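## Task

Get the yellow and the green supplement bottles into the room where arm3 and arm4 work, both upright and away from the wall opening, while the drink can stays upright on the furniture it currently sits on. A filled tray travels along one lane on its own and an emptied tray comes back along the other. Any of the three objects touching a roller lane without being held is a failure. Nothing may count on a robot to keep it in place at the end. Finish with every gripper open and the arms moved away.

## Robot and tools

Robots. Four identical i2rt Big YAM arms, named arm1, arm2, arm3 and arm4. arm1 and arm2 share one room, arm3 and arm4 the other, and a wall with an opening separates them; two roller lanes with trays link the rooms. Each arm has six revolute joints, a two-finger gripper and a wrist camera mounted above the hand. The hand can reach roughly 1.0 m out from the joint1 axis. Joints move at different speeds, so the path between two postures may sweep wide.

Frames. Everything lives in one shared scene frame with its origin on the floor and +z upward. The hand point is midway between the fingertips; the hand's z axis runs along the fingers and the fingers open and close along its y axis. The foot pose of each arm is never printed. Cameras: arm1_cam_wrist, arm2_cam_wrist, arm3_cam_wrist, arm4_cam_wrist (fisheye, 504x504), and the fixed room cameras cam_arm1_arm2 and cam_arm3_arm4 (672x504). Calibration is given per camera in OpenCV form (K, D, T_world_to_cam, pos_world); real cameras may be off by a couple of degrees and millimetres, and wrist camera poses also inherit joint reading errors.

execute_actions. Argument "actions" is a list holding exactly one action or nothing. The action is an object keyed by robot name; under each name sits "joints", an object mapping joint names to absolute target values (not offsets). Every arm gets its own separate object, and you can name any subset of joints:
- joint1_rad: -2.879 to 2.879 rad, turns the arm about its foot, positive counter-clockwise seen from above, 0 faces the way the foot faces.
- joint2_rad: 0 to 3.141 rad, shoulder; 0 has the upper arm pointing back and near level, larger values lift it up then forward.
- joint3_rad: 0 to 3.019 rad, elbow; 0 is fully folded, larger opens it.
- joint4_rad: -1.692 to 1.57 rad, hand pitch; positive tips the fingers up.
- joint5_rad: -1.57 to 1.57 rad, sideways hand swing; positive toward the arm's right.
- joint6_rad: -2.094 to 2.094 rad, hand roll; positive clockwise viewed from behind the hand.
- gripper_m: 0 to 0.093 m, the fingertip gap.
Done tolerances are ±0.045, ±0.14, ±0.09, ±0.055, ±0.03, ±0.035 rad and ±0.003 m. All named motions begin together and may finish at different times. Optional "cameras" lists camera names or "all"; omitted or null gives all, [] gives none. A bad key, value or camera name rejects the whole call and nothing moves. An empty actions list just reports state and images.

wait: "seconds" from 0 to 10; nothing new is commanded. zoom_image: "camera" plus "region" [x0, y0, x1, y1] in pixels from the top-left, up to 504x504, on that camera's latest full image. read_manual: optional "section", only "licences". finished_scene: "scene" 1 or 2; irreversible, reports success and starts the next task.

Reading results. Each result gives joint_positions per arm and a "pictures" line naming the images in order. joint_status tells how each commanded motion ended: reached, "off_target" (stopped short, possibly still pushing), "contact_stop" or "time_out" (holds where it stopped; a timed-out joint may keep a nearby target and keep pushing, and will move on by itself if freed). "joint command not followed" with a "cause:" line means a safety check blocked that arm's joint targets (the gripper part still runs); those joints show "not_followed" and the arm may retry them with later actions. on_its_own lists what the call did not command; "held at" is the target being held, not the position. MOTOR HOT appears at 85 °C; at 100 °C an OVER-TEMPERATURE FAULT drops the arm and its gripper, and keys show "limit_stop_at_motor_heat" — resend those targets later. If a result reports a stop, further motion calls in the same reply are skipped.

Cautions. Joints or arms left out of an action may keep pushing toward old targets. The arm does not halt on contact and can press hard; to relieve a stuck joint, command its reported position. Tiny target changes may not move a joint. Holding loads heats motors, even while you think, and a loaded joint sinks when stopped. Arms pressing hard against each other fails the run; the anti-collision check ignores fingers, gripper housings and wrist cameras and may act late. Do not drop, slam, or knock objects off the work area or onto the floor. Never let the bottles or the can rest on a roller lane unheld; place them on trays or surfaces. Objects may get occasional small pushes. The scene keeps running while you plan, holding your last command. Before finishing, release everything and move arms away so nothing relies on a robot.

Each tool is called after "Emit:" as name(argument=value, ...), one argument or row to a line, values as JSON.

## Session

Emit:
execute_actions(
  actions=[],
)

Scene clock: 0.00 s.
Motor temperatures (°C, as the motors report them): arm1=[18 17 20 17 18 19] | arm2=[18 19 19 21 19 19] | arm3=[18 21 18 19 20 21] | arm4=[18 21 19 19 19 21]
arm1.joint_positions: joint1_rad=-0.410 joint2_rad=+0.431 joint3_rad=+1.317 joint4_rad=-1.310 joint5_rad=-0.117 joint6_rad=-0.388 gripper_m=+0.095
arm1.joint_status: not commanded
arm1.hand: x=-1.1089 y=-0.4334 z=+1.4597 quat_wxyz=(-0.482, +0.601, -0.590, -0.243) (m; scene frame)
arm2.joint_positions: joint1_rad=+0.319 joint2_rad=+0.530 joint3_rad=+1.635 joint4_rad=-1.576 joint5_rad=+0.050 joint6_rad=+0.497 gripper_m=+0.094
arm2.joint_status: not commanded
arm2.hand: x=-1.6375 y=+0.1660 z=+1.5566 quat_wxyz=(-0.485, -0.070, -0.849, -0.196) (m; scene frame)
arm3.joint_positions: joint1_rad=+0.416 joint2_rad=+0.319 joint3_rad=+1.707 joint4_rad=-1.162 joint5_rad=-0.214 joint6_rad=+0.690 gripper_m=+0.094
arm3.joint_status: not commanded
arm3.hand: x=+1.1380 y=-0.6272 z=+1.6662 quat_wxyz=(-0.114, +0.438, -0.442, -0.774) (m; scene frame)
arm4.joint_positions: joint1_rad=+0.769 joint2_rad=+0.334 joint3_rad=+1.385 joint4_rad=-1.210 joint5_rad=-0.280 joint6_rad=+0.665 gripper_m=+0.095
arm4.joint_status: not commanded
arm4.hand: x=+1.7103 y=+0.0232 z=+1.5646 quat_wxyz=(+0.499, +0.745, +0.123, -0.424) (m; scene frame)
pictures: arm1_cam_wrist, arm2_cam_wrist, arm3_cam_wrist, arm4_cam_wrist, cam_arm1_arm2, cam_arm3_arm4
Images, in order (width x height): arm1_cam_wrist 504x504, arm2_cam_wrist 504x504, arm3_cam_wrist 504x504, arm4_cam_wrist 504x504, cam_arm1_arm2 672x504, cam_arm3_arm4 672x504.

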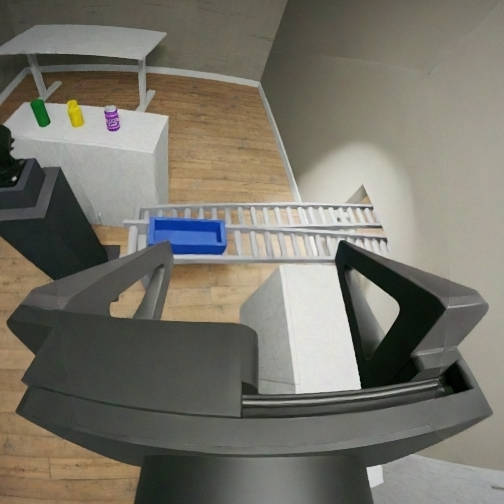

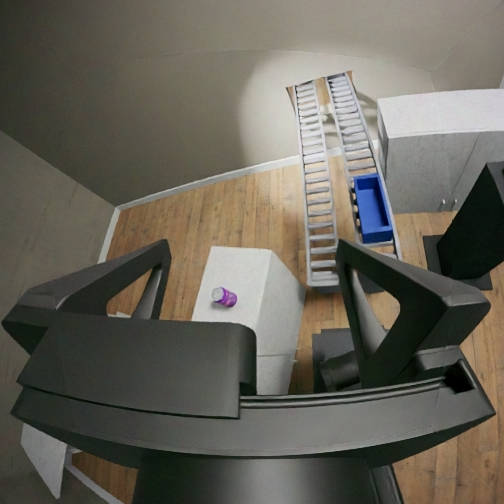

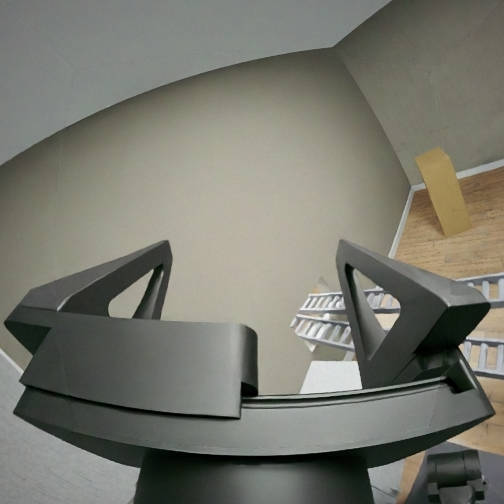

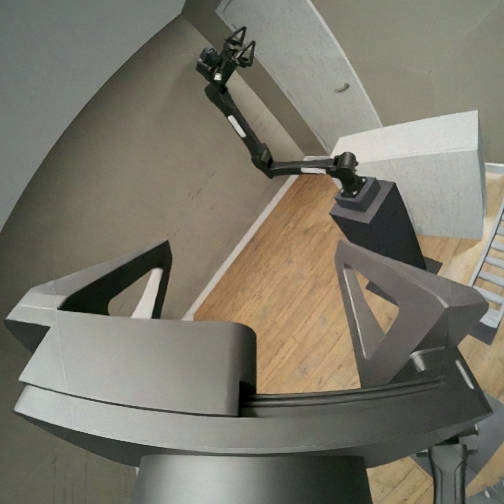

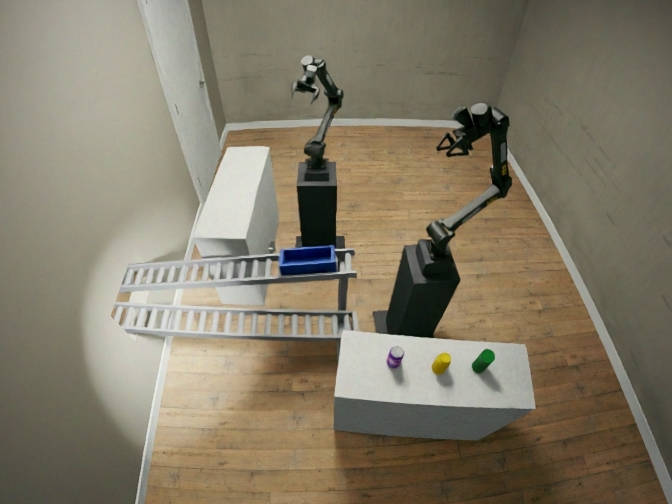

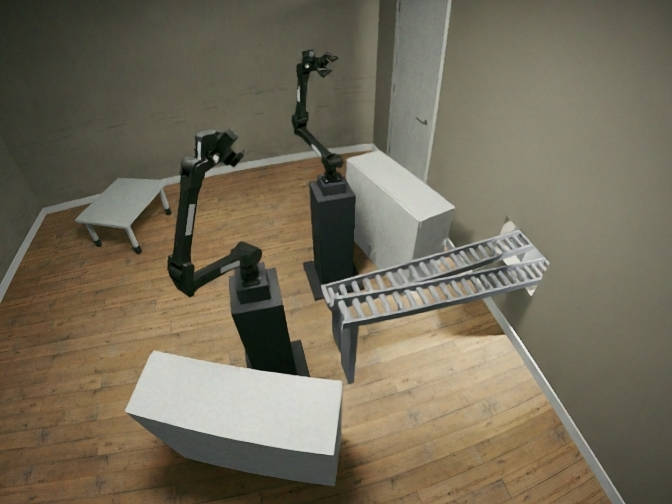

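Emit:
execute_actions(
  actions=[
    {"arm2":{"joints":{"joint1_rad":0.95,"joint2_rad":1.98,"joint3_rad":1.84,"joint4_rad":-1.43,"joint5_rad":0,"joint6_rad":0}}},
  ],
  cameras=["arm2_cam_wrist","cam_arm1_arm2"],
)

Scene clock: 3.00 s.
Motor temperatures (°C, as the motors report them): arm1=[18 17 21 17 18 19] | arm2=[18 19 20 21 19 19] | arm3=[18 21 18 19 20 21] | arm4=[18 21 20 19 19 21]
arm1.joint_positions: joint1_rad=-0.410 joint2_rad=+0.431 joint3_rad=+1.317 joint4_rad=-1.310 joint5_rad=-0.117 joint6_rad=-0.388 gripper_m=+0.095
arm1.joint_status: not commanded
arm1.hand: x=-1.1089 y=-0.4334 z=+1.4597 quat_wxyz=(-0.482, +0.601, -0.590, -0.243) (m; scene frame)
arm2.joint_positions: joint1_rad=+0.954 joint2_rad=+1.991 joint3_rad=+1.821 joint4_rad=-1.430 joint5_rad=+0.003 joint6_rad=+0.009 gripper_m=+0.094
arm2.joint_status: all done
arm2.hand: x=-1.4213 y=+0.6401 z=+1.0835 quat_wxyz=(+0.012, +0.474, -0.880, +0.010) (m; scene frame)
arm3.joint_positions: joint1_rad=+0.416 joint2_rad=+0.319 joint3_rad=+1.707 joint4_rad=-1.162 joint5_rad=-0.214 joint6_rad=+0.690 gripper_m=+0.094
arm3.joint_status: not commanded
arm3.hand: x=+1.1380 y=-0.6272 z=+1.6662 quat_wxyz=(-0.114, +0.438, -0.442, -0.774) (m; scene frame)
arm4.joint_positions: joint1_rad=+0.769 joint2_rad=+0.334 joint3_rad=+1.385 joint4_rad=-1.210 joint5_rad=-0.280 joint6_rad=+0.665 gripper_m=+0.095
arm4.joint_status: not commanded
arm4.hand: x=+1.7103 y=+0.0232 z=+1.5646 quat_wxyz=(+0.499, +0.745, +0.123, -0.424) (m; scene frame)
pictures: arm2_cam_wrist, cam_arm1_arm2
camera_calibration (this result's frames):
arm2_cam_wrist: T_world_to_cam=[[0.829101, -0.559088, 0.00349071, 1.53366], [-0.441251, -0.650495, 0.618186, -0.882029], [-0.343349, -0.514079, -0.786024, 0.817954], [0, 0, 0, 1]] pos_world=[-1.37991, 0.704186, 1.18284]
Images, in order (width x height): arm2_cam_wrist 504x504, cam_arm1_arm2 672x504.

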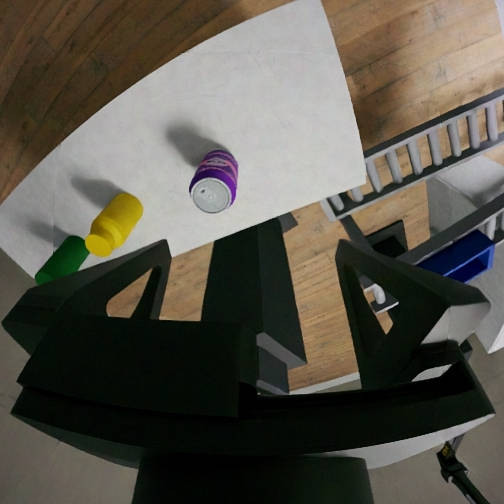

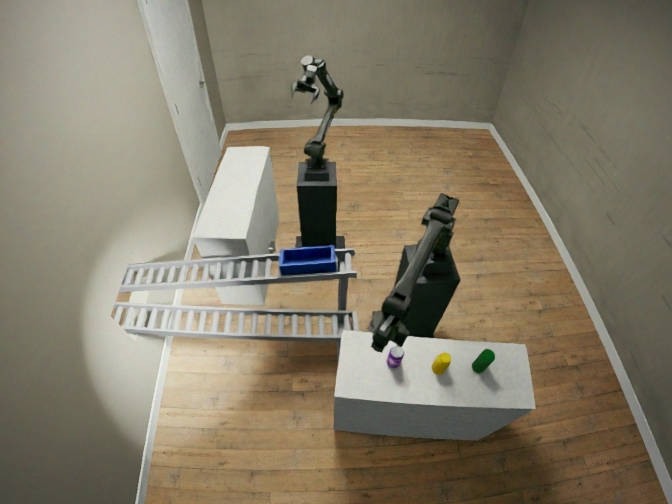

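Emit:
execute_actions(
  actions=[
    {"arm2":{"joints":{"joint1_rad":1.39,"joint2_rad":1.83,"joint3_rad":1.49,"joint4_rad":-1.23}}},
  ],
  cameras=[],
)

Emit:
execute_actions(
  actions=[
    {"arm2":{"joints":{"joint2_rad":2.03,"joint3_rad":1.35,"joint4_rad":-0.89}}},
  ],
  cameras=["arm2_cam_wrist","cam_arm1_arm2"],
)

Scene clock: 6.03 s.
Motor temperatures (°C, as the motors report them): arm1=[18 18 22 17 18 19] | arm2=[18 19 21 21 19 19] | arm3=[18 21 19 19 20 21] | arm4=[18 21 20 19 19 21]
arm1.joint_positions: joint1_rad=-0.410 joint2_rad=+0.431 joint3_rad=+1.317 joint4_rad=-1.310 joint5_rad=-0.117 joint6_rad=-0.388 gripper_m=+0.095
arm1.joint_status: not commanded
arm1.hand: x=-1.1089 y=-0.4334 z=+1.4597 quat_wxyz=(-0.482, +0.601, -0.590, -0.243) (m; scene frame)
arm2.joint_positions: joint1_rad=+1.385 joint2_rad=+1.830 joint3_rad=+1.488 joint4_rad=-1.241 joint5_rad=-0.001 joint6_rad=+0.006 gripper_m=+0.094
arm2.joint_status: all done
arm2.hand: x=-1.6746 y=+0.6662 z=+1.0498 quat_wxyz=(+0.005, +0.652, -0.758, +0.006) (m; scene frame)
arm3.joint_positions: joint1_rad=+0.416 joint2_rad=+0.319 joint3_rad=+1.707 joint4_rad=-1.162 joint5_rad=-0.214 joint6_rad=+0.690 gripper_m=+0.094
arm3.joint_status: not commanded
arm3.hand: x=+1.1380 y=-0.6272 z=+1.6662 quat_wxyz=(-0.114, +0.438, -0.442, -0.774) (m; scene frame)
arm4.joint_positions: joint1_rad=+0.769 joint2_rad=+0.334 joint3_rad=+1.385 joint4_rad=-1.210 joint5_rad=-0.280 joint6_rad=+0.665 gripper_m=+0.095
arm4.joint_status: not commanded
arm4.hand: x=+1.7103 y=+0.0232 z=+1.5646 quat_wxyz=(+0.499, +0.745, +0.123, -0.424) (m; scene frame)
pictures: none
No camera images: the call's "cameras" was empty. Leave "cameras" out to get every camera's image.

Scene clock: 7.20 s.
Motor temperatures (°C, as the motors report them): arm1=[18 18 22 17 18 19] | arm2=[18 20 21 21 19 19] | arm3=[18 21 19 19 20 21] | arm4=[18 21 20 19 19 21]
arm1.joint_positions: joint1_rad=-0.410 joint2_rad=+0.431 joint3_rad=+1.317 joint4_rad=-1.310 joint5_rad=-0.117 joint6_rad=-0.388 gripper_m=+0.095
arm1.joint_status: not commanded
arm1.hand: x=-1.1089 y=-0.4334 z=+1.4597 quat_wxyz=(-0.482, +0.601, -0.590, -0.243) (m; scene frame)
arm2.joint_positions: joint1_rad=+1.386 joint2_rad=+2.051 joint3_rad=+1.340 joint4_rad=-0.903 joint5_rad=-0.005 joint6_rad=+0.005 gripper_m=+0.094
arm2.joint_status: all done
arm2.hand: x=-1.6763 y=+0.6603 z=+0.8847 quat_wxyz=(+0.018, +0.653, -0.757, +0.014) (m; scene frame)
arm3.joint_positions: joint1_rad=+0.416 joint2_rad=+0.319 joint3_rad=+1.707 joint4_rad=-1.162 joint5_rad=-0.214 joint6_rad=+0.690 gripper_m=+0.094
arm3.joint_status: not commanded
arm3.hand: x=+1.1380 y=-0.6272 z=+1.6662 quat_wxyz=(-0.114, +0.438, -0.442, -0.774) (m; scene frame)
arm4.joint_positions: joint1_rad=+0.769 joint2_rad=+0.334 joint3_rad=+1.385 joint4_rad=-1.210 joint5_rad=-0.280 joint6_rad=+0.665 gripper_m=+0.095
arm4.joint_status: not commanded
arm4.hand: x=+1.7103 y=+0.0232 z=+1.5646 quat_wxyz=(+0.499, +0.745, +0.123, -0.424) (m; scene frame)
pictures: arm2_cam_wrist, cam_arm1_arm2
camera_calibration (this result's frames):
arm2_cam_wrist: T_world_to_cam=[[0.987587, -0.156975, -0.00549494, 1.76526], [-0.118455, -0.767305, 0.630247, -0.250956], [-0.103149, -0.621773, -0.776375, 1.04978], [0, 0, 0, 1]] pos_world=[-1.66479, 0.73727, 0.98289]
Images, in order (width x height): arm2_cam_wrist 504x504, cam_arm1_arm2 672x504.

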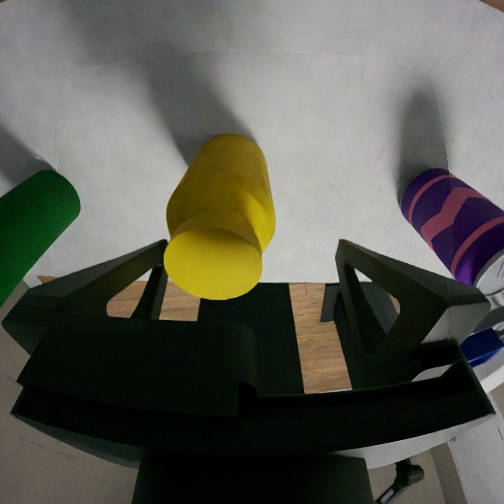

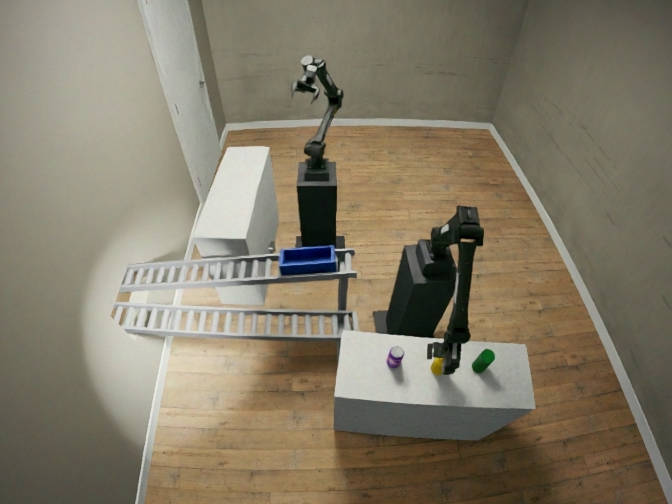

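Emit:
execute_actions(
  actions=[
    {"arm2":{"joints":{"joint1_rad":1.42,"joint2_rad":2.1,"joint3_rad":1.37,"joint4_rad":-0.84}}},
  ],
  cameras=[],
)

Emit:
execute_actions(
  actions=[
    {"arm2":{"joints":{"gripper_m":0.02}}},
  ],
  cameras=["arm2_cam_wrist"],
)

Emit:
execute_actions(
  actions=[
    {"arm2":{"joints":{"joint2_rad":1.75,"joint3_rad":1.55,"joint4_rad":-1.37}}},
  ],
  cameras=[],
)

Emit:
execute_actions(
  actions=[
    {"arm2":{"joints":{"joint1_rad":-0.17,"joint2_rad":1.98,"joint3_rad":1.84,"joint4_rad":-1.43}}},
  ],
  cameras=["arm2_cam_wrist","cam_arm1_arm2"],
)

Scene clock: 9.00 s.
Motor temperatures (°C, as the motors report them): arm1=[18 18 22 17 18 19] | arm2=[18 20 21 21 19 19] | arm3=[18 21 19 19 20 21] | arm4=[18 21 20 19 19 21]
arm1.joint_positions: joint1_rad=-0.410 joint2_rad=+0.431 joint3_rad=+1.317 joint4_rad=-1.310 joint5_rad=-0.117 joint6_rad=-0.388 gripper_m=+0.095
arm1.joint_status: not commanded
arm1.hand: x=-1.1089 y=-0.4334 z=+1.4597 quat_wxyz=(-0.482, +0.601, -0.590, -0.243) (m; scene frame)
arm2.joint_positions: joint1_rad=+1.419 joint2_rad=+2.094 joint3_rad=+1.340 joint4_rad=-0.853 joint5_rad=-0.004 joint6_rad=+0.005 gripper_m=+0.094
arm2.joint_status: all done
arm2.hand: x=-1.6934 y=+0.6661 z=+0.8619 quat_wxyz=(+0.015, +0.665, -0.746, +0.012) (m; scene frame)
arm3.joint_positions: joint1_rad=+0.416 joint2_rad=+0.319 joint3_rad=+1.707 joint4_rad=-1.162 joint5_rad=-0.214 joint6_rad=+0.690 gripper_m=+0.094
arm3.joint_status: not commanded
arm3.hand: x=+1.1380 y=-0.6272 z=+1.6662 quat_wxyz=(-0.114, +0.438, -0.442, -0.774) (m; scene frame)
arm4.joint_positions: joint1_rad=+0.769 joint2_rad=+0.334 joint3_rad=+1.385 joint4_rad=-1.210 joint5_rad=-0.280 joint6_rad=+0.665 gripper_m=+0.095
arm4.joint_status: not commanded
arm4.hand: x=+1.7103 y=+0.0232 z=+1.5646 quat_wxyz=(+0.499, +0.745, +0.123, -0.424) (m; scene frame)
pictures: none
No camera images: the call's "cameras" was empty. Leave "cameras" out to get every camera's image.

Scene clock: 9.67 s.
Motor temperatures (°C, as the motors report them): arm1=[18 18 22 17 18 19] | arm2=[18 20 21 21 19 19] | arm3=[18 21 19 19 20 21] | arm4=[18 21 20 19 19 21]
arm1.joint_positions: joint1_rad=-0.410 joint2_rad=+0.431 joint3_rad=+1.317 joint4_rad=-1.310 joint5_rad=-0.117 joint6_rad=-0.388 gripper_m=+0.095
arm1.joint_status: not commanded
arm1.hand: x=-1.1089 y=-0.4334 z=+1.4597 quat_wxyz=(-0.482, +0.601, -0.590, -0.243) (m; scene frame)
arm2.joint_positions: joint1_rad=+1.419 joint2_rad=+2.094 joint3_rad=+1.340 joint4_rad=-0.852 joint5_rad=-0.003 joint6_rad=+0.005 gripper_m=+0.064
arm2.joint_status: gripper_m off_target (ended at +0.064, target +0.020)
arm2.hand: x=-1.6932 y=+0.6662 z=+0.8619 quat_wxyz=(+0.015, +0.666, -0.746, +0.013) (m; scene frame)
arm3.joint_positions: joint1_rad=+0.416 joint2_rad=+0.319 joint3_rad=+1.707 joint4_rad=-1.162 joint5_rad=-0.214 joint6_rad=+0.690 gripper_m=+0.094
arm3.joint_status: not commanded
arm3.hand: x=+1.1380 y=-0.6272 z=+1.6662 quat_wxyz=(-0.114, +0.438, -0.442, -0.774) (m; scene frame)
arm4.joint_positions: joint1_rad=+0.769 joint2_rad=+0.334 joint3_rad=+1.385 joint4_rad=-1.210 joint5_rad=-0.280 joint6_rad=+0.665 gripper_m=+0.095
arm4.joint_status: not commanded
arm4.hand: x=+1.7103 y=+0.0232 z=+1.5646 quat_wxyz=(+0.499, +0.745, +0.123, -0.424) (m; scene frame)
pictures: arm2_cam_wrist
camera_calibration (this result's frames):
arm2_cam_wrist: T_world_to_cam=[[0.992323, -0.123611, -0.00382611, 1.76707], [-0.0941882, -0.775452, 0.624342, -0.182502], [-0.0801422, -0.619189, -0.781141, 1.07533], [0, 0, 0, 1]] pos_world=[-1.68452, 0.742738, 0.960688]
Images, in order (width x height): arm2_cam_wrist 504x504.

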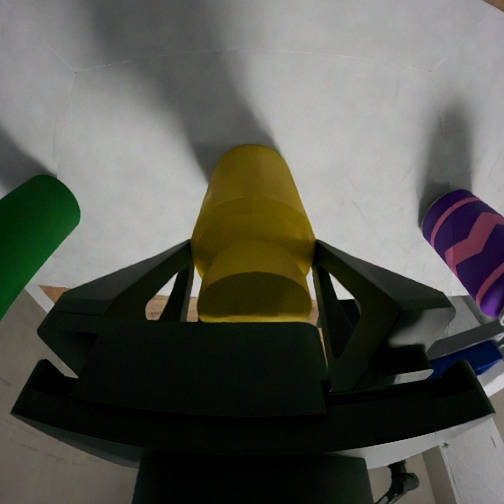

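Scene clock: 11.23 s.
Motor temperatures (°C, as the motors report them): arm1=[18 18 23 17 18 19] | arm2=[18 20 21 21 19 19] | arm3=[18 21 19 19 20 21] | arm4=[18 21 20 19 19 21]
arm1.joint_positions: joint1_rad=-0.410 joint2_rad=+0.431 joint3_rad=+1.317 joint4_rad=-1.310 joint5_rad=-0.117 joint6_rad=-0.388 gripper_m=+0.095
arm1.joint_status: not commanded
arm1.hand: x=-1.1089 y=-0.4334 z=+1.4597 quat_wxyz=(-0.482, +0.601, -0.590, -0.243) (m; scene frame)
arm2.joint_positions: joint1_rad=+1.419 joint2_rad=+1.768 joint3_rad=+1.528 joint4_rad=-1.358 joint5_rad=-0.003 joint6_rad=+0.005 gripper_m=+0.064
arm2.joint_status: all done
arm2.hand: x=-1.6950 y=+0.6541 z=+1.0966 quat_wxyz=(+0.012, +0.666, -0.746, +0.010) (m; scene frame)
arm3.joint_positions: joint1_rad=+0.416 joint2_rad=+0.319 joint3_rad=+1.707 joint4_rad=-1.162 joint5_rad=-0.214 joint6_rad=+0.690 gripper_m=+0.094
arm3.joint_status: not commanded
arm3.hand: x=+1.1380 y=-0.6272 z=+1.6662 quat_wxyz=(-0.114, +0.438, -0.442, -0.774) (m; scene frame)
arm4.joint_positions: joint1_rad=+0.769 joint2_rad=+0.334 joint3_rad=+1.385 joint4_rad=-1.210 joint5_rad=-0.280 joint6_rad=+0.665 gripper_m=+0.095
arm4.joint_status: not commanded
arm4.hand: x=+1.7103 y=+0.0232 z=+1.5646 quat_wxyz=(+0.499, +0.745, +0.123, -0.424) (m; scene frame)
pictures: none
No camera images: the call's "cameras" was empty. Leave "cameras" out to get every camera's image.

Scene clock: 13.27 s.
Motor temperatures (°C, as the motors report them): arm1=[18 18 23 17 18 19] | arm2=[18 20 22 21 19 19] | arm3=[18 21 19 19 20 21] | arm4=[18 21 21 19 19 21]
arm1.joint_positions: joint1_rad=-0.410 joint2_rad=+0.431 joint3_rad=+1.317 joint4_rad=-1.310 joint5_rad=-0.117 joint6_rad=-0.388 gripper_m=+0.095
arm1.joint_status: not commanded
arm1.hand: x=-1.1089 y=-0.4334 z=+1.4597 quat_wxyz=(-0.482, +0.601, -0.590, -0.243) (m; scene frame)
arm2.joint_positions: joint1_rad=-0.176 joint2_rad=+2.015 joint3_rad=+1.799 joint4_rad=-1.423 joint5_rad=+0.004 joint6_rad=+0.005 gripper_m=+0.064
arm2.joint_status: all done
arm2.hand: x=-1.1553 y=+0.0492 z=+1.0635 quat_wxyz=(+0.033, -0.069, -0.997, +0.001) (m; scene frame)
arm3.joint_positions: joint1_rad=+0.416 joint2_rad=+0.319 joint3_rad=+1.707 joint4_rad=-1.162 joint5_rad=-0.214 joint6_rad=+0.690 gripper_m=+0.094
arm3.joint_status: not commanded
arm3.hand: x=+1.1380 y=-0.6272 z=+1.6662 quat_wxyz=(-0.114, +0.438, -0.442, -0.774) (m; scene frame)
arm4.joint_positions: joint1_rad=+0.769 joint2_rad=+0.334 joint3_rad=+1.385 joint4_rad=-1.210 joint5_rad=-0.280 joint6_rad=+0.665 gripper_m=+0.095
arm4.joint_status: not commanded
arm4.hand: x=+1.7103 y=+0.0232 z=+1.5646 quat_wxyz=(+0.499, +0.745, +0.123, -0.424) (m; scene frame)
pictures: arm2_cam_wrist, cam_arm1_arm2
camera_calibration (this result's frames):
arm2_cam_wrist: T_world_to_cam=[[-0.147653, -0.98903, 0.00416687, -0.125107], [-0.755191, 0.115461, 0.645256, -1.56586], [-0.638659, 0.0921271, -0.763955, 0.195399], [0, 0, 0, 1]] pos_world=[-1.0762, 0.0390596, 1.16018]
Images, in order (width x height): arm2_cam_wrist 504x504, cam_arm1_arm2 672x504.

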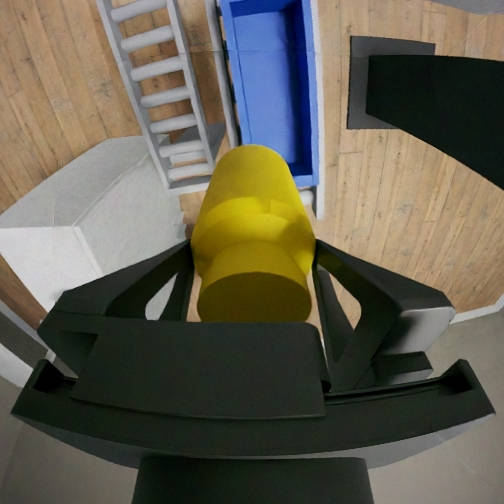

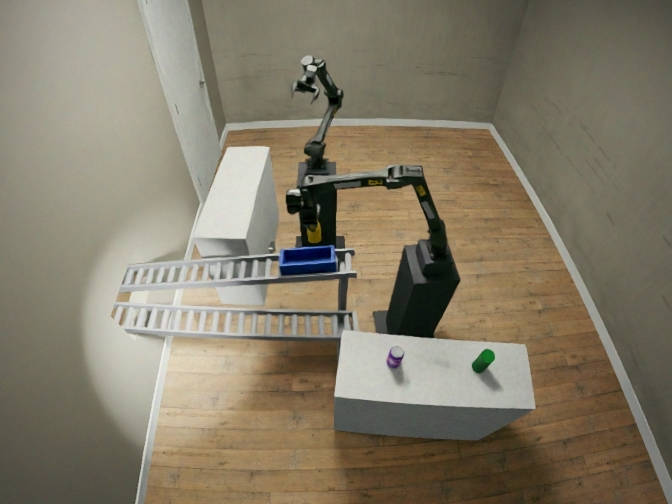

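Emit:
execute_actions(
  actions=[
    {"arm2":{"joints":{"joint1_rad":-0.22,"joint2_rad":2.48,"joint3_rad":2.22,"joint4_rad":-1.27,"joint6_rad":1.4}}},
  ],
  cameras=["arm2_cam_wrist","cam_arm1_arm2"],
)

Scene clock: 16.37 s.
Motor temperatures (°C, as the motors report them): arm1=[18 18 23 17 18 19] | arm2=[18 21 23 21 19 19] | arm3=[18 21 19 19 20 21] | arm4=[18 21 21 19 19 21]
arm1.joint_positions: joint1_rad=-0.410 joint2_rad=+0.431 joint3_rad=+1.317 joint4_rad=-1.310 joint5_rad=-0.117 joint6_rad=-0.388 gripper_m=+0.095
arm1.joint_status: not commanded
arm1.hand: x=-1.1089 y=-0.4334 z=+1.4597 quat_wxyz=(-0.482, +0.601, -0.590, -0.243) (m; scene frame)
arm2.joint_positions: joint1_rad=-0.224 joint2_rad=+2.517 joint3_rad=+2.159 joint4_rad=-1.274 joint5_rad=+0.002 joint6_rad=+1.390 gripper_m=+0.064
arm2.joint_status: all done
arm2.hand: x=-1.0522 y=+0.0008 z=+0.8652 quat_wxyz=(+0.023, -0.707, -0.707, +0.019) (m; scene frame)
arm3.joint_positions: joint1_rad=+0.416 joint2_rad=+0.319 joint3_rad=+1.707 joint4_rad=-1.162 joint5_rad=-0.214 joint6_rad=+0.690 gripper_m=+0.094
arm3.joint_status: not commanded
arm3.hand: x=+1.1380 y=-0.6272 z=+1.6662 quat_wxyz=(-0.114, +0.438, -0.442, -0.774) (m; scene frame)
arm4.joint_positions: joint1_rad=+0.769 joint2_rad=+0.334 joint3_rad=+1.385 joint4_rad=-1.210 joint5_rad=-0.280 joint6_rad=+0.665 gripper_m=+0.095
arm4.joint_status: not commanded
arm4.hand: x=+1.7103 y=+0.0232 z=+1.5646 quat_wxyz=(+0.499, +0.745, +0.123, -0.424) (m; scene frame)
pictures: arm2_cam_wrist, cam_arm1_arm2
camera_calibration (this result's frames):
arm2_cam_wrist: T_world_to_cam=[[-0.998412, 0.0105212, 0.0553508, -1.09722], [0.0415233, 0.801421, 0.596657, -0.474703], [-0.0380818, 0.598007, -0.800585, 0.777348], [0, 0, 0, 1]] pos_world=[-1.04617, -0.0728786, 0.9663]
Images, in order (width x height): arm2_cam_wrist 504x504, cam_arm1_arm2 672x504.

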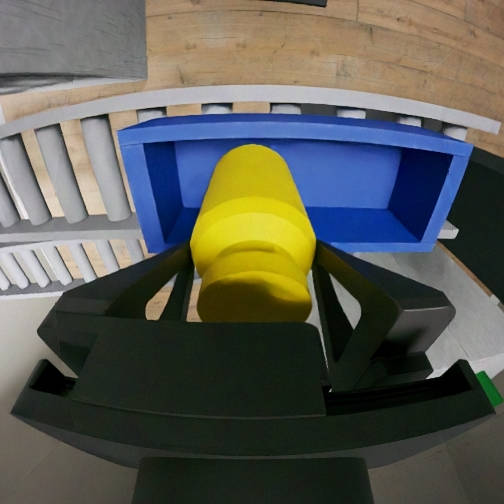

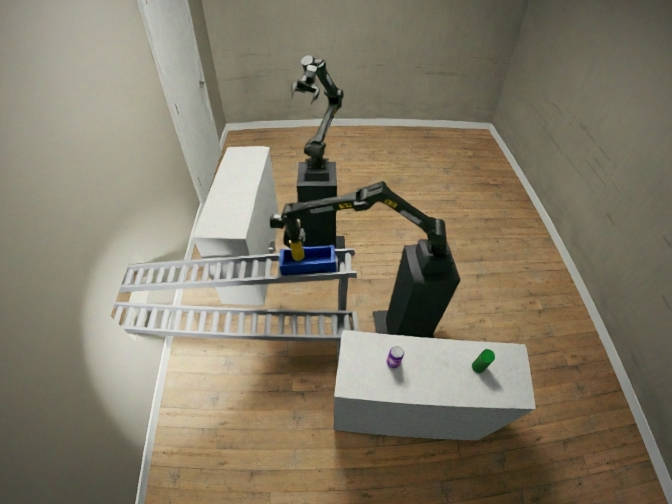

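Looks good; lower and release.

Emit:
execute_actions(
  actions=[
    {"arm2":{"joints":{"joint2_rad":2.57,"joint4_rad":-1.18}}},
  ],
  cameras=["cam_arm1_arm2"],
)

Emit:
execute_actions(
  actions=[
    {"arm2":{"joints":{"gripper_m":0.093}}},
  ],
  cameras=[],
)

Emit:
execute_actions(
  actions=[
    {"arm2":{"joints":{"joint2_rad":2.2,"joint4_rad":-1.55}}},
  ],
  cameras=["cam_arm1_arm2"],
)

Emit:
execute_actions(
  actions=[
    {"arm2":{"joints":{"joint1_rad":1.72,"joint2_rad":1.83,"joint3_rad":1.49,"joint4_rad":-1.23,"joint6_rad":0}}},
  ],
  cameras=[],
)

Emit:
execute_actions(
  actions=[
    {"arm2":{"joints":{"joint2_rad":2.03,"joint3_rad":1.35,"joint4_rad":-0.89}}},
  ],
  cameras=["arm2_cam_wrist","cam_arm1_arm2","cam_arm3_arm4"],
)

Scene clock: 17.90 s.
Motor temperatures (°C, as the motors report them): arm1=[18 18 23 17 18 19] | arm2=[18 21 23 21 19 19] | arm3=[18 21 19 19 20 21] | arm4=[18 21 21 19 19 21]
arm1.joint_positions: joint1_rad=-0.410 joint2_rad=+0.431 joint3_rad=+1.317 joint4_rad=-1.310 joint5_rad=-0.117 joint6_rad=-0.388 gripper_m=+0.095
arm1.joint_status: not commanded
arm1.hand: x=-1.1089 y=-0.4334 z=+1.4597 quat_wxyz=(-0.482, +0.601, -0.590, -0.243) (m; scene frame)
arm2.joint_positions: joint1_rad=-0.224 joint2_rad=+2.586 joint3_rad=+2.168 joint4_rad=-1.191 joint5_rad=+0.002 joint6_rad=+1.391 gripper_m=+0.064
arm2.joint_status: all done
arm2.hand: x=-1.0447 y=-0.0007 z=+0.8197 quat_wxyz=(+0.013, -0.707, -0.706, +0.013) (m; scene frame)
arm3.joint_positions: joint1_rad=+0.416 joint2_rad=+0.319 joint3_rad=+1.707 joint4_rad=-1.162 joint5_rad=-0.214 joint6_rad=+0.690 gripper_m=+0.094
arm3.joint_status: not commanded
arm3.hand: x=+1.1380 y=-0.6272 z=+1.6662 quat_wxyz=(-0.114, +0.438, -0.442, -0.774) (m; scene frame)
arm4.joint_positions: joint1_rad=+0.769 joint2_rad=+0.334 joint3_rad=+1.385 joint4_rad=-1.210 joint5_rad=-0.280 joint6_rad=+0.665 gripper_m=+0.095
arm4.joint_status: not commanded
arm4.hand: x=+1.7103 y=+0.0232 z=+1.5646 quat_wxyz=(+0.499, +0.745, +0.123, -0.424) (m; scene frame)
pictures: cam_arm1_arm2
Images, in order (width x height): cam_arm1_arm2 672x504.

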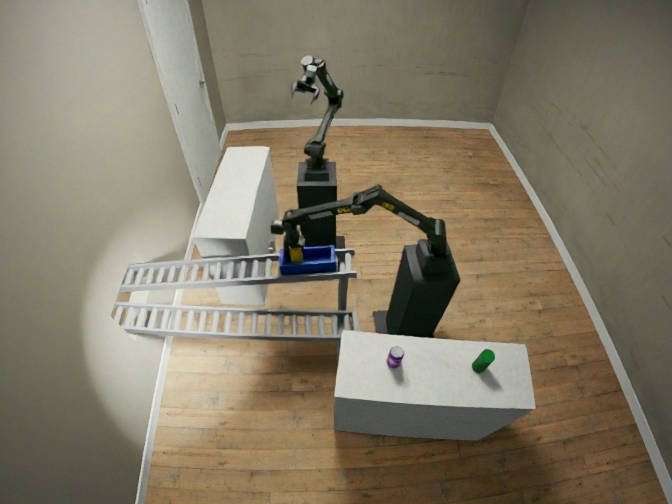

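Scene clock: 18.83 s.
Motor temperatures (°C, as the motors report them): arm1=[18 18 24 17 18 19] | arm2=[18 21 23 21 19 19] | arm3=[18 21 19 19 20 21] | arm4=[18 21 21 19 19 21]
arm1.joint_positions: joint1_rad=-0.410 joint2_rad=+0.431 joint3_rad=+1.317 joint4_rad=-1.310 joint5_rad=-0.117 joint6_rad=-0.388 gripper_m=+0.095
arm1.joint_status: not commanded
arm1.hand: x=-1.1089 y=-0.4334 z=+1.4597 quat_wxyz=(-0.482, +0.601, -0.590, -0.243) (m; scene frame)
arm2.joint_positions: joint1_rad=-0.224 joint2_rad=+2.586 joint3_rad=+2.169 joint4_rad=-1.189 joint5_rad=+0.002 joint6_rad=+1.392 gripper_m=+0.093
arm2.joint_status: all done
arm2.hand: x=-1.0437 y=-0.0008 z=+0.8199 quat_wxyz=(+0.012, -0.708, -0.706, +0.012) (m; scene frame)
arm3.joint_positions: joint1_rad=+0.416 joint2_rad=+0.319 joint3_rad=+1.707 joint4_rad=-1.162 joint5_rad=-0.214 joint6_rad=+0.690 gripper_m=+0.094
arm3.joint_status: not commanded
arm3.hand: x=+1.1380 y=-0.6272 z=+1.6662 quat_wxyz=(-0.114, +0.438, -0.442, -0.774) (m; scene frame)
arm4.joint_positions: joint1_rad=+0.769 joint2_rad=+0.334 joint3_rad=+1.385 joint4_rad=-1.210 joint5_rad=-0.280 joint6_rad=+0.665 gripper_m=+0.095
arm4.joint_status: not commanded
arm4.hand: x=+1.7103 y=+0.0232 z=+1.5646 quat_wxyz=(+0.499, +0.745, +0.123, -0.424) (m; scene frame)
pictures: none
No camera images: the call's "cameras" was empty. Leave "cameras" out to get every camera's image.

Scene clock: 20.70 s.
Motor temperatures (°C, as the motors report them): arm1=[18 18 24 17 18 19] | arm2=[18 22 23 21 19 19] | arm3=[18 21 19 19 20 21] | arm4=[18 21 21 19 19 21]
arm1.joint_positions: joint1_rad=-0.410 joint2_rad=+0.431 joint3_rad=+1.317 joint4_rad=-1.310 joint5_rad=-0.117 joint6_rad=-0.388 gripper_m=+0.095
arm1.joint_status: not commanded
arm1.hand: x=-1.1089 y=-0.4334 z=+1.4597 quat_wxyz=(-0.482, +0.601, -0.590, -0.243) (m; scene frame)
arm2.joint_positions: joint1_rad=-0.224 joint2_rad=+2.208 joint3_rad=+2.210 joint4_rad=-1.538 joint5_rad=+0.002 joint6_rad=+1.392 gripper_m=+0.093
arm2.joint_status: all done
arm2.hand: x=-1.0714 y=+0.0051 z=+1.0976 quat_wxyz=(-0.017, -0.708, -0.706, -0.009) (m; scene frame)
arm3.joint_positions: joint1_rad=+0.416 joint2_rad=+0.319 joint3_rad=+1.707 joint4_rad=-1.162 joint5_rad=-0.214 joint6_rad=+0.690 gripper_m=+0.094
arm3.joint_status: not commanded
arm3.hand: x=+1.1380 y=-0.6272 z=+1.6662 quat_wxyz=(-0.114, +0.438, -0.442, -0.774) (m; scene frame)
arm4.joint_positions: joint1_rad=+0.769 joint2_rad=+0.334 joint3_rad=+1.385 joint4_rad=-1.210 joint5_rad=-0.280 joint6_rad=+0.665 gripper_m=+0.095
arm4.joint_status: not commanded
arm4.hand: x=+1.7103 y=+0.0232 z=+1.5646 quat_wxyz=(+0.499, +0.745, +0.123, -0.424) (m; scene frame)
pictures: cam_arm1_arm2
Images, in order (width x height): cam_arm1_arm2 672x504.

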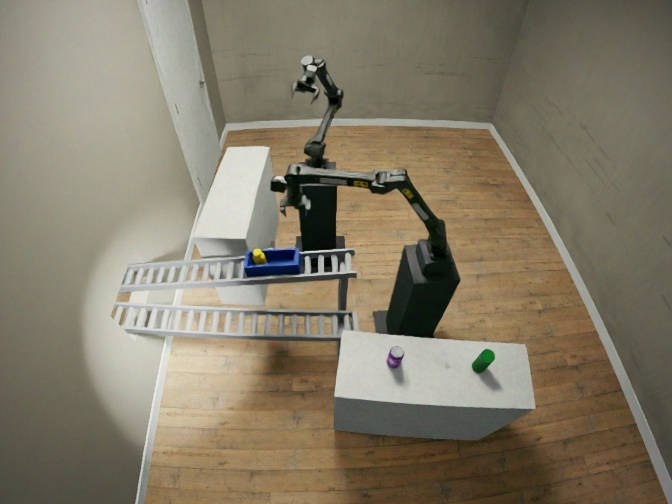

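Scene clock: 22.90 s.
Motor temperatures (°C, as the motors report them): arm1=[18 18 24 17 18 19] | arm2=[18 22 23 21 19 19] | arm3=[18 21 19 19 20 21] | arm4=[18 21 21 19 19 21]
arm1.joint_positions: joint1_rad=-0.410 joint2_rad=+0.431 joint3_rad=+1.317 joint4_rad=-1.310 joint5_rad=-0.117 joint6_rad=-0.388 gripper_m=+0.095
arm1.joint_status: not commanded
arm1.hand: x=-1.1089 y=-0.4334 z=+1.4597 quat_wxyz=(-0.482, +0.601, -0.590, -0.243) (m; scene frame)
arm2.joint_positions: joint1_rad=+1.726 joint2_rad=+1.855 joint3_rad=+1.492 joint4_rad=-1.232 joint5_rad=+0.001 joint6_rad=+0.009 gripper_m=+0.093
arm2.joint_status: all done
arm2.hand: x=-1.8585 y=+0.6641 z=+1.0379 quat_wxyz=(+0.008, +0.771, -0.637, +0.011) (m; scene frame)
arm3.joint_positions: joint1_rad=+0.416 joint2_rad=+0.319 joint3_rad=+1.707 joint4_rad=-1.162 joint5_rad=-0.214 joint6_rad=+0.690 gripper_m=+0.094
arm3.joint_status: not commanded
arm3.hand: x=+1.1380 y=-0.6272 z=+1.6662 quat_wxyz=(-0.114, +0.438, -0.442, -0.774) (m; scene frame)
arm4.joint_positions: joint1_rad=+0.769 joint2_rad=+0.334 joint3_rad=+1.385 joint4_rad=-1.210 joint5_rad=-0.280 joint6_rad=+0.665 gripper_m=+0.095
arm4.joint_status: not commanded
arm4.hand: x=+1.7103 y=+0.0232 z=+1.5646 quat_wxyz=(+0.499, +0.745, +0.123, -0.424) (m; scene frame)
pictures: none
No camera images: the call's "cameras" was empty. Leave "cameras" out to get every camera's image.

Scene clock: 24.10 s.
Motor temperatures (°C, as the motors report them): arm1=[18 18 24 17 18 19] | arm2=[18 22 23 21 19 19] | arm3=[18 21 19 19 20 21] | arm4=[18 21 21 19 19 21]
arm1.joint_positions: joint1_rad=-0.410 joint2_rad=+0.431 joint3_rad=+1.317 joint4_rad=-1.310 joint5_rad=-0.117 joint6_rad=-0.388 gripper_m=+0.095
arm1.joint_status: not commanded
arm1.hand: x=-1.1089 y=-0.4334 z=+1.4597 quat_wxyz=(-0.482, +0.601, -0.590, -0.243) (m; scene frame)
arm2.joint_positions: joint1_rad=+1.726 joint2_rad=+2.050 joint3_rad=+1.338 joint4_rad=-0.905 joint5_rad=+0.000 joint6_rad=+0.006 gripper_m=+0.093
arm2.joint_status: all done
arm2.hand: x=-1.8565 y=+0.6537 z=+0.8841 quat_wxyz=(+0.016, +0.771, -0.636, +0.020) (m; scene frame)
arm3.joint_positions: joint1_rad=+0.416 joint2_rad=+0.319 joint3_rad=+1.707 joint4_rad=-1.162 joint5_rad=-0.214 joint6_rad=+0.690 gripper_m=+0.094
arm3.joint_status: not commanded
arm3.hand: x=+1.1380 y=-0.6272 z=+1.6662 quat_wxyz=(-0.114, +0.438, -0.442, -0.774) (m; scene frame)
arm4.joint_positions: joint1_rad=+0.769 joint2_rad=+0.334 joint3_rad=+1.385 joint4_rad=-1.210 joint5_rad=-0.280 joint6_rad=+0.665 gripper_m=+0.095
arm4.joint_status: not commanded
arm4.hand: x=+1.7103 y=+0.0232 z=+1.5646 quat_wxyz=(+0.499, +0.745, +0.123, -0.424) (m; scene frame)
pictures: arm2_cam_wrist, cam_arm1_arm2, cam_arm3_arm4
camera_calibration (this result's frames):
arm2_cam_wrist: T_world_to_cam=[[0.983607, 0.180308, -0.00232959, 1.71148], [0.140952, -0.760729, 0.63358, 0.197321], [0.112467, -0.623523, -0.773674, 1.42564], [0, 0, 0, 1]] pos_world=[-1.87157, 0.730434, 0.981948]
Images, in order (width x height): arm2_cam_wrist 504x504, cam_arm1_arm2 672x504, cam_arm3_arm4 672x504.

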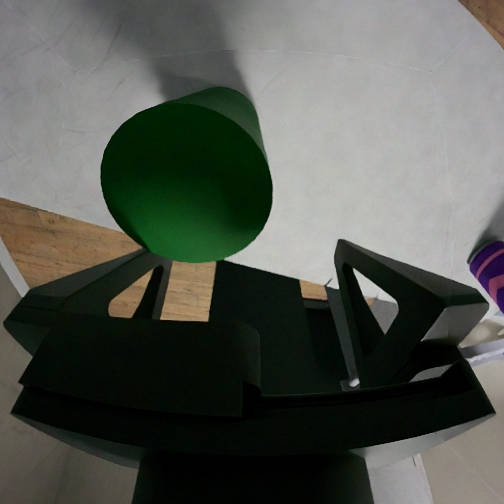

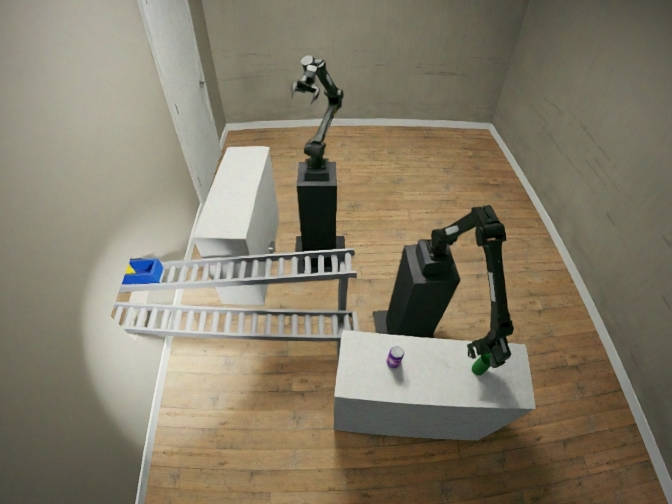

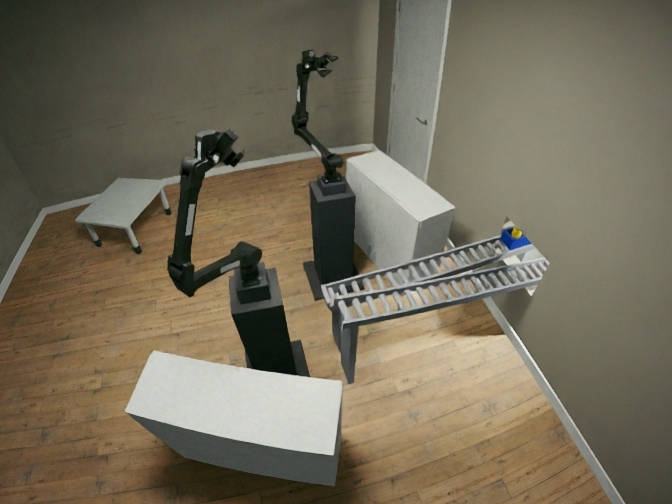

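Emit:
execute_actions(
  actions=[
    {"arm2":{"joints":{"joint2_rad":1.8,"joint3_rad":1.5,"joint4_rad":-1.27}}},
  ],
  cameras=[],
)

Emit:
execute_actions(
  actions=[
    {"arm2":{"joints":{"joint1_rad":1.77,"joint2_rad":1.95,"joint3_rad":1.72,"joint4_rad":-1.34}}},
  ],
  cameras=[],
)

Emit:
execute_actions(
  actions=[
    {"arm2":{"joints":{"joint2_rad":2.13,"joint3_rad":1.53,"joint4_rad":-0.98}}},
  ],
  cameras=["arm2_cam_wrist","cam_arm3_arm4"],
)

Scene clock: 25.97 s.
Motor temperatures (°C, as the motors report them): arm1=[18 18 24 17 18 19] | arm2=[18 22 23 21 19 19] | arm3=[18 21 19 19 20 21] | arm4=[18 21 21 19 19 21]
arm1.joint_positions: joint1_rad=-0.410 joint2_rad=+0.431 joint3_rad=+1.317 joint4_rad=-1.310 joint5_rad=-0.117 joint6_rad=-0.388 gripper_m=+0.095
arm1.joint_status: not commanded
arm1.hand: x=-1.1089 y=-0.4334 z=+1.4597 quat_wxyz=(-0.482, +0.601, -0.590, -0.243) (m; scene frame)
arm2.joint_positions: joint1_rad=+1.726 joint2_rad=+1.797 joint3_rad=+1.479 joint4_rad=-1.258 joint5_rad=+0.000 joint6_rad=+0.006 gripper_m=+0.093
arm2.joint_status: all done
arm2.hand: x=-1.8568 y=+0.6545 z=+1.0634 quat_wxyz=(+0.003, +0.771, -0.636, +0.004) (m; scene frame)
arm3.joint_positions: joint1_rad=+0.416 joint2_rad=+0.319 joint3_rad=+1.707 joint4_rad=-1.162 joint5_rad=-0.214 joint6_rad=+0.690 gripper_m=+0.094
arm3.joint_status: not commanded
arm3.hand: x=+1.1380 y=-0.6272 z=+1.6662 quat_wxyz=(-0.114, +0.438, -0.442, -0.774) (m; scene frame)
arm4.joint_positions: joint1_rad=+0.769 joint2_rad=+0.334 joint3_rad=+1.385 joint4_rad=-1.210 joint5_rad=-0.280 joint6_rad=+0.665 gripper_m=+0.095
arm4.joint_status: not commanded
arm4.hand: x=+1.7103 y=+0.0232 z=+1.5646 quat_wxyz=(+0.499, +0.745, +0.123, -0.424) (m; scene frame)
pictures: none
No camera images: the call's "cameras" was empty. Leave "cameras" out to get every camera's image.

Scene clock: 27.00 s.
Motor temperatures (°C, as the motors report them): arm1=[18 18 24 17 18 19] | arm2=[18 22 24 21 19 19] | arm3=[18 22 19 19 20 21] | arm4=[18 21 21 19 19 21]
arm1.joint_positions: joint1_rad=-0.410 joint2_rad=+0.431 joint3_rad=+1.317 joint4_rad=-1.310 joint5_rad=-0.117 joint6_rad=-0.388 gripper_m=+0.095
arm1.joint_status: not commanded
arm1.hand: x=-1.1089 y=-0.4334 z=+1.4597 quat_wxyz=(-0.482, +0.601, -0.590, -0.243) (m; scene frame)
arm2.joint_positions: joint1_rad=+1.772 joint2_rad=+1.958 joint3_rad=+1.666 joint4_rad=-1.329 joint5_rad=+0.000 joint6_rad=+0.006 gripper_m=+0.093
arm2.joint_status: all done
arm2.hand: x=-1.8920 y=+0.6946 z=+1.0443 quat_wxyz=(+0.016, +0.786, -0.618, +0.021) (m; scene frame)
arm3.joint_positions: joint1_rad=+0.416 joint2_rad=+0.319 joint3_rad=+1.707 joint4_rad=-1.162 joint5_rad=-0.214 joint6_rad=+0.690 gripper_m=+0.094
arm3.joint_status: not commanded
arm3.hand: x=+1.1380 y=-0.6272 z=+1.6662 quat_wxyz=(-0.114, +0.438, -0.442, -0.774) (m; scene frame)
arm4.joint_positions: joint1_rad=+0.769 joint2_rad=+0.334 joint3_rad=+1.385 joint4_rad=-1.210 joint5_rad=-0.280 joint6_rad=+0.665 gripper_m=+0.095
arm4.joint_status: not commanded
arm4.hand: x=+1.7103 y=+0.0232 z=+1.5646 quat_wxyz=(+0.499, +0.745, +0.123, -0.424) (m; scene frame)
pictures: none
No camera images: the call's "cameras" was empty. Leave "cameras" out to get every camera's image.

Scene clock: 28.27 s.
Motor temperatures (°C, as the motors report them): arm1=[18 18 24 17 18 19] | arm2=[18 22 24 21 19 19] | arm3=[18 22 19 19 20 21] | arm4=[18 21 21 19 19 21]
arm1.joint_positions: joint1_rad=-0.410 joint2_rad=+0.431 joint3_rad=+1.317 joint4_rad=-1.310 joint5_rad=-0.117 joint6_rad=-0.388 gripper_m=+0.095
arm1.joint_status: not commanded
arm1.hand: x=-1.1089 y=-0.4334 z=+1.4597 quat_wxyz=(-0.482, +0.601, -0.590, -0.243) (m; scene frame)
arm2.joint_positions: joint1_rad=+1.772 joint2_rad=+2.148 joint3_rad=+1.515 joint4_rad=-0.992 joint5_rad=+0.000 joint6_rad=+0.006 gripper_m=+0.093
arm2.joint_status: all done
arm2.hand: x=-1.8913 y=+0.6925 z=+0.8833 quat_wxyz=(+0.018, +0.785, -0.618, +0.023) (m; scene frame)
arm3.joint_positions: joint1_rad=+0.416 joint2_rad=+0.319 joint3_rad=+1.707 joint4_rad=-1.162 joint5_rad=-0.214 joint6_rad=+0.690 gripper_m=+0.094
arm3.joint_status: not commanded
arm3.hand: x=+1.1380 y=-0.6272 z=+1.6662 quat_wxyz=(-0.114, +0.438, -0.442, -0.774) (m; scene frame)
arm4.joint_positions: joint1_rad=+0.769 joint2_rad=+0.334 joint3_rad=+1.385 joint4_rad=-1.210 joint5_rad=-0.280 joint6_rad=+0.665 gripper_m=+0.095
arm4.joint_status: not commanded
arm4.hand: x=+1.7103 y=+0.0232 z=+1.5646 quat_wxyz=(+0.499, +0.745, +0.123, -0.424) (m; scene frame)
pictures: arm2_cam_wrist, cam_arm3_arm4
camera_calibration (this result's frames):
arm2_cam_wrist: T_world_to_cam=[[0.974332, 0.225104, -0.00236184, 1.69021], [0.174476, -0.748483, 0.63979, 0.281686], [0.142252, -0.623779, -0.768547, 1.50515], [0, 0, 0, 1]] pos_world=[-1.91009, 0.769246, 0.980552]
Images, in order (width x height): arm2_cam_wrist 504x504, cam_arm3_arm4 672x504.

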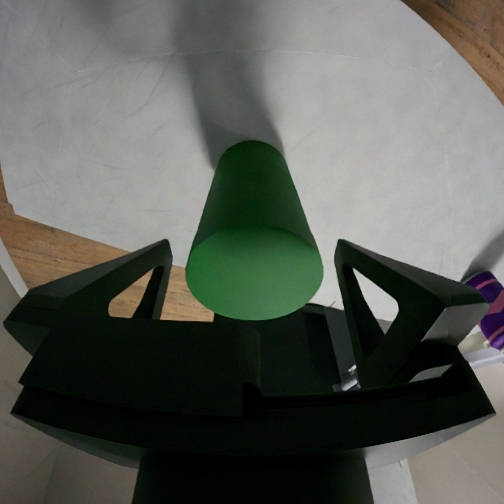

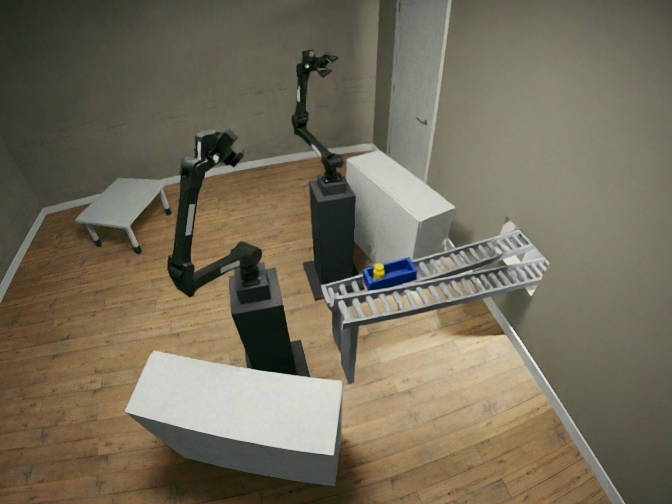

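Emit:
execute_actions(
  actions=[
    {"arm2":{"joints":{"gripper_m":0.02}},"arm4":{"joints":{"joint1_rad":0.17,"joint2_rad":1.98,"joint3_rad":1.84,"joint4_rad":-1.43,"joint5_rad":0,"joint6_rad":0}}},
  ],
  cameras=["arm4_cam_wrist","cam_arm3_arm4"],
)

Scene clock: 30.67 s.
Motor temperatures (°C, as the motors report them): arm1=[18 18 25 17 18 19] | arm2=[18 22 23 21 19 19] | arm3=[18 22 19 19 20 21] | arm4=[18 21 21 19 19 21]
arm1.joint_positions: joint1_rad=-0.410 joint2_rad=+0.431 joint3_rad=+1.317 joint4_rad=-1.310 joint5_rad=-0.117 joint6_rad=-0.388 gripper_m=+0.095
arm1.joint_status: not commanded
arm1.hand: x=-1.1089 y=-0.4334 z=+1.4597 quat_wxyz=(-0.482, +0.601, -0.590, -0.243) (m; scene frame)
arm2.joint_positions: joint1_rad=+1.772 joint2_rad=+2.148 joint3_rad=+1.515 joint4_rad=-0.991 joint5_rad=+0.000 joint6_rad=+0.006 gripper_m=+0.066
arm2.joint_status: gripper_m off_target (ended at +0.066, target +0.020)
arm2.hand: x=-1.8914 y=+0.6928 z=+0.8833 quat_wxyz=(+0.017, +0.785, -0.618, +0.023) (m; scene frame)
arm3.joint_positions: joint1_rad=+0.416 joint2_rad=+0.319 joint3_rad=+1.707 joint4_rad=-1.162 joint5_rad=-0.214 joint6_rad=+0.690 gripper_m=+0.094
arm3.joint_status: not commanded
arm3.hand: x=+1.1380 y=-0.6272 z=+1.6662 quat_wxyz=(-0.114, +0.438, -0.442, -0.774) (m; scene frame)
arm4.joint_positions: joint1_rad=+0.178 joint2_rad=+1.985 joint3_rad=+1.817 joint4_rad=-1.423 joint5_rad=-0.002 joint6_rad=+0.013 gripper_m=+0.095
arm4.joint_status: all done
arm4.hand: x=+1.1550 y=+0.0370 z=+1.0980 quat_wxyz=(+0.003, +0.997, +0.071, +0.005) (m; scene frame)
pictures: arm4_cam_wrist, cam_arm3_arm4
camera_calibration (this result's frames):
arm4_cam_wrist: T_world_to_cam=[[-0.14709, 0.989091, -0.00791764, 0.141106], [0.789836, 0.122269, 0.601007, -1.57416], [0.595419, 0.0821486, -0.799205, 0.314273], [0, 0, 0, 1]] pos_world=[1.07696, 0.027088, 1.19837]
Images, in order (width x height): arm4_cam_wrist 504x504, cam_arm3_arm4 672x504.

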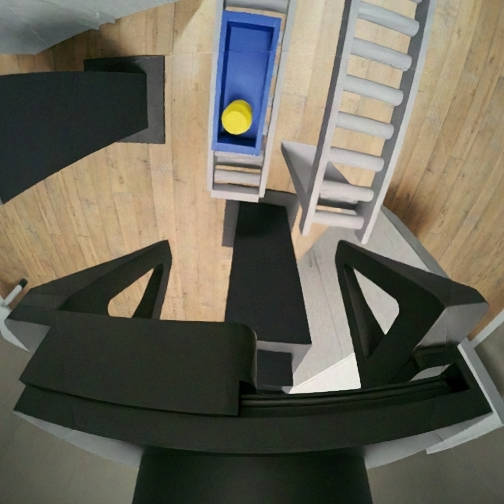

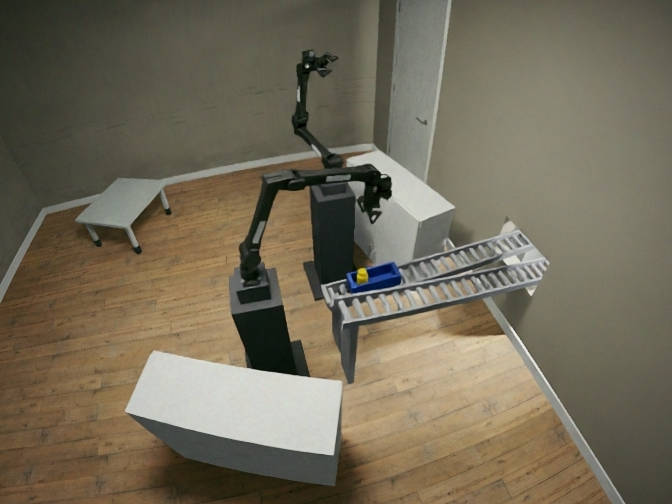

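Emit:
execute_actions(
  actions=[
    {"arm2":{"joints":{"joint2_rad":1.85,"joint3_rad":1.75,"joint4_rad":-1.47}},"arm4":{"joints":{"joint1_rad":0.22,"joint2_rad":2.38,"joint3_rad":1.69,"joint4_rad":-0.85,"joint6_rad":-1.4}}},
  ],
  cameras=["arm4_cam_wrist","cam_arm3_arm4"],
)

Scene clock: 33.23 s.
Motor temperatures (°C, as the motors report them): arm1=[18 18 25 17 18 19] | arm2=[18 22 24 21 19 19] | arm3=[18 22 19 19 20 21] | arm4=[18 22 22 19 19 21]
arm1.joint_positions: joint1_rad=-0.410 joint2_rad=+0.431 joint3_rad=+1.317 joint4_rad=-1.310 joint5_rad=-0.117 joint6_rad=-0.388 gripper_m=+0.095
arm1.joint_status: not commanded
arm1.hand: x=-1.1089 y=-0.4334 z=+1.4597 quat_wxyz=(-0.482, +0.601, -0.590, -0.243) (m; scene frame)
arm2.joint_positions: joint1_rad=+1.772 joint2_rad=+1.872 joint3_rad=+1.729 joint4_rad=-1.459 joint5_rad=+0.000 joint6_rad=+0.006 gripper_m=+0.066
arm2.joint_status: all done
arm2.hand: x=-1.8892 y=+0.6833 z=+1.1159 quat_wxyz=(+0.010, +0.786, -0.618, +0.014) (m; scene frame)
arm3.joint_positions: joint1_rad=+0.416 joint2_rad=+0.319 joint3_rad=+1.707 joint4_rad=-1.162 joint5_rad=-0.214 joint6_rad=+0.690 gripper_m=+0.094
arm3.joint_status: not commanded
arm3.hand: x=+1.1380 y=-0.6272 z=+1.6662 quat_wxyz=(-0.114, +0.438, -0.442, -0.774) (m; scene frame)
arm4.joint_positions: joint1_rad=+0.217 joint2_rad=+2.388 joint3_rad=+1.663 joint4_rad=-0.857 joint5_rad=-0.002 joint6_rad=-1.387 gripper_m=+0.095
arm4.joint_status: all done
arm4.hand: x=+1.1367 y=+0.0078 z=+0.7998 quat_wxyz=(+0.002, +0.703, +0.711, -0.002) (m; scene frame)
pictures: arm4_cam_wrist, cam_arm3_arm4
camera_calibration (this result's frames):
arm4_cam_wrist: T_world_to_cam=[[-0.999874, -0.0157938, -0.00153439, 1.13702], [-0.0136698, 0.808206, 0.588742, -0.459123], [-0.00805839, 0.588689, -0.80832, 0.778544], [0, 0, 0, 1]] pos_world=[1.13687, -0.0692959, 0.901362]
Images, in order (width x height): arm4_cam_wrist 504x504, cam_arm3_arm4 672x504.

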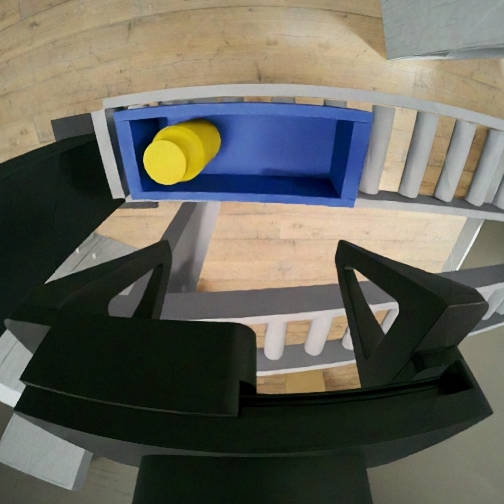

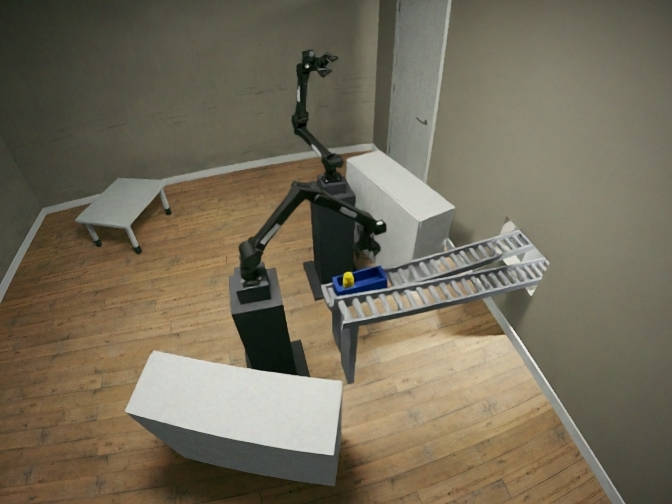

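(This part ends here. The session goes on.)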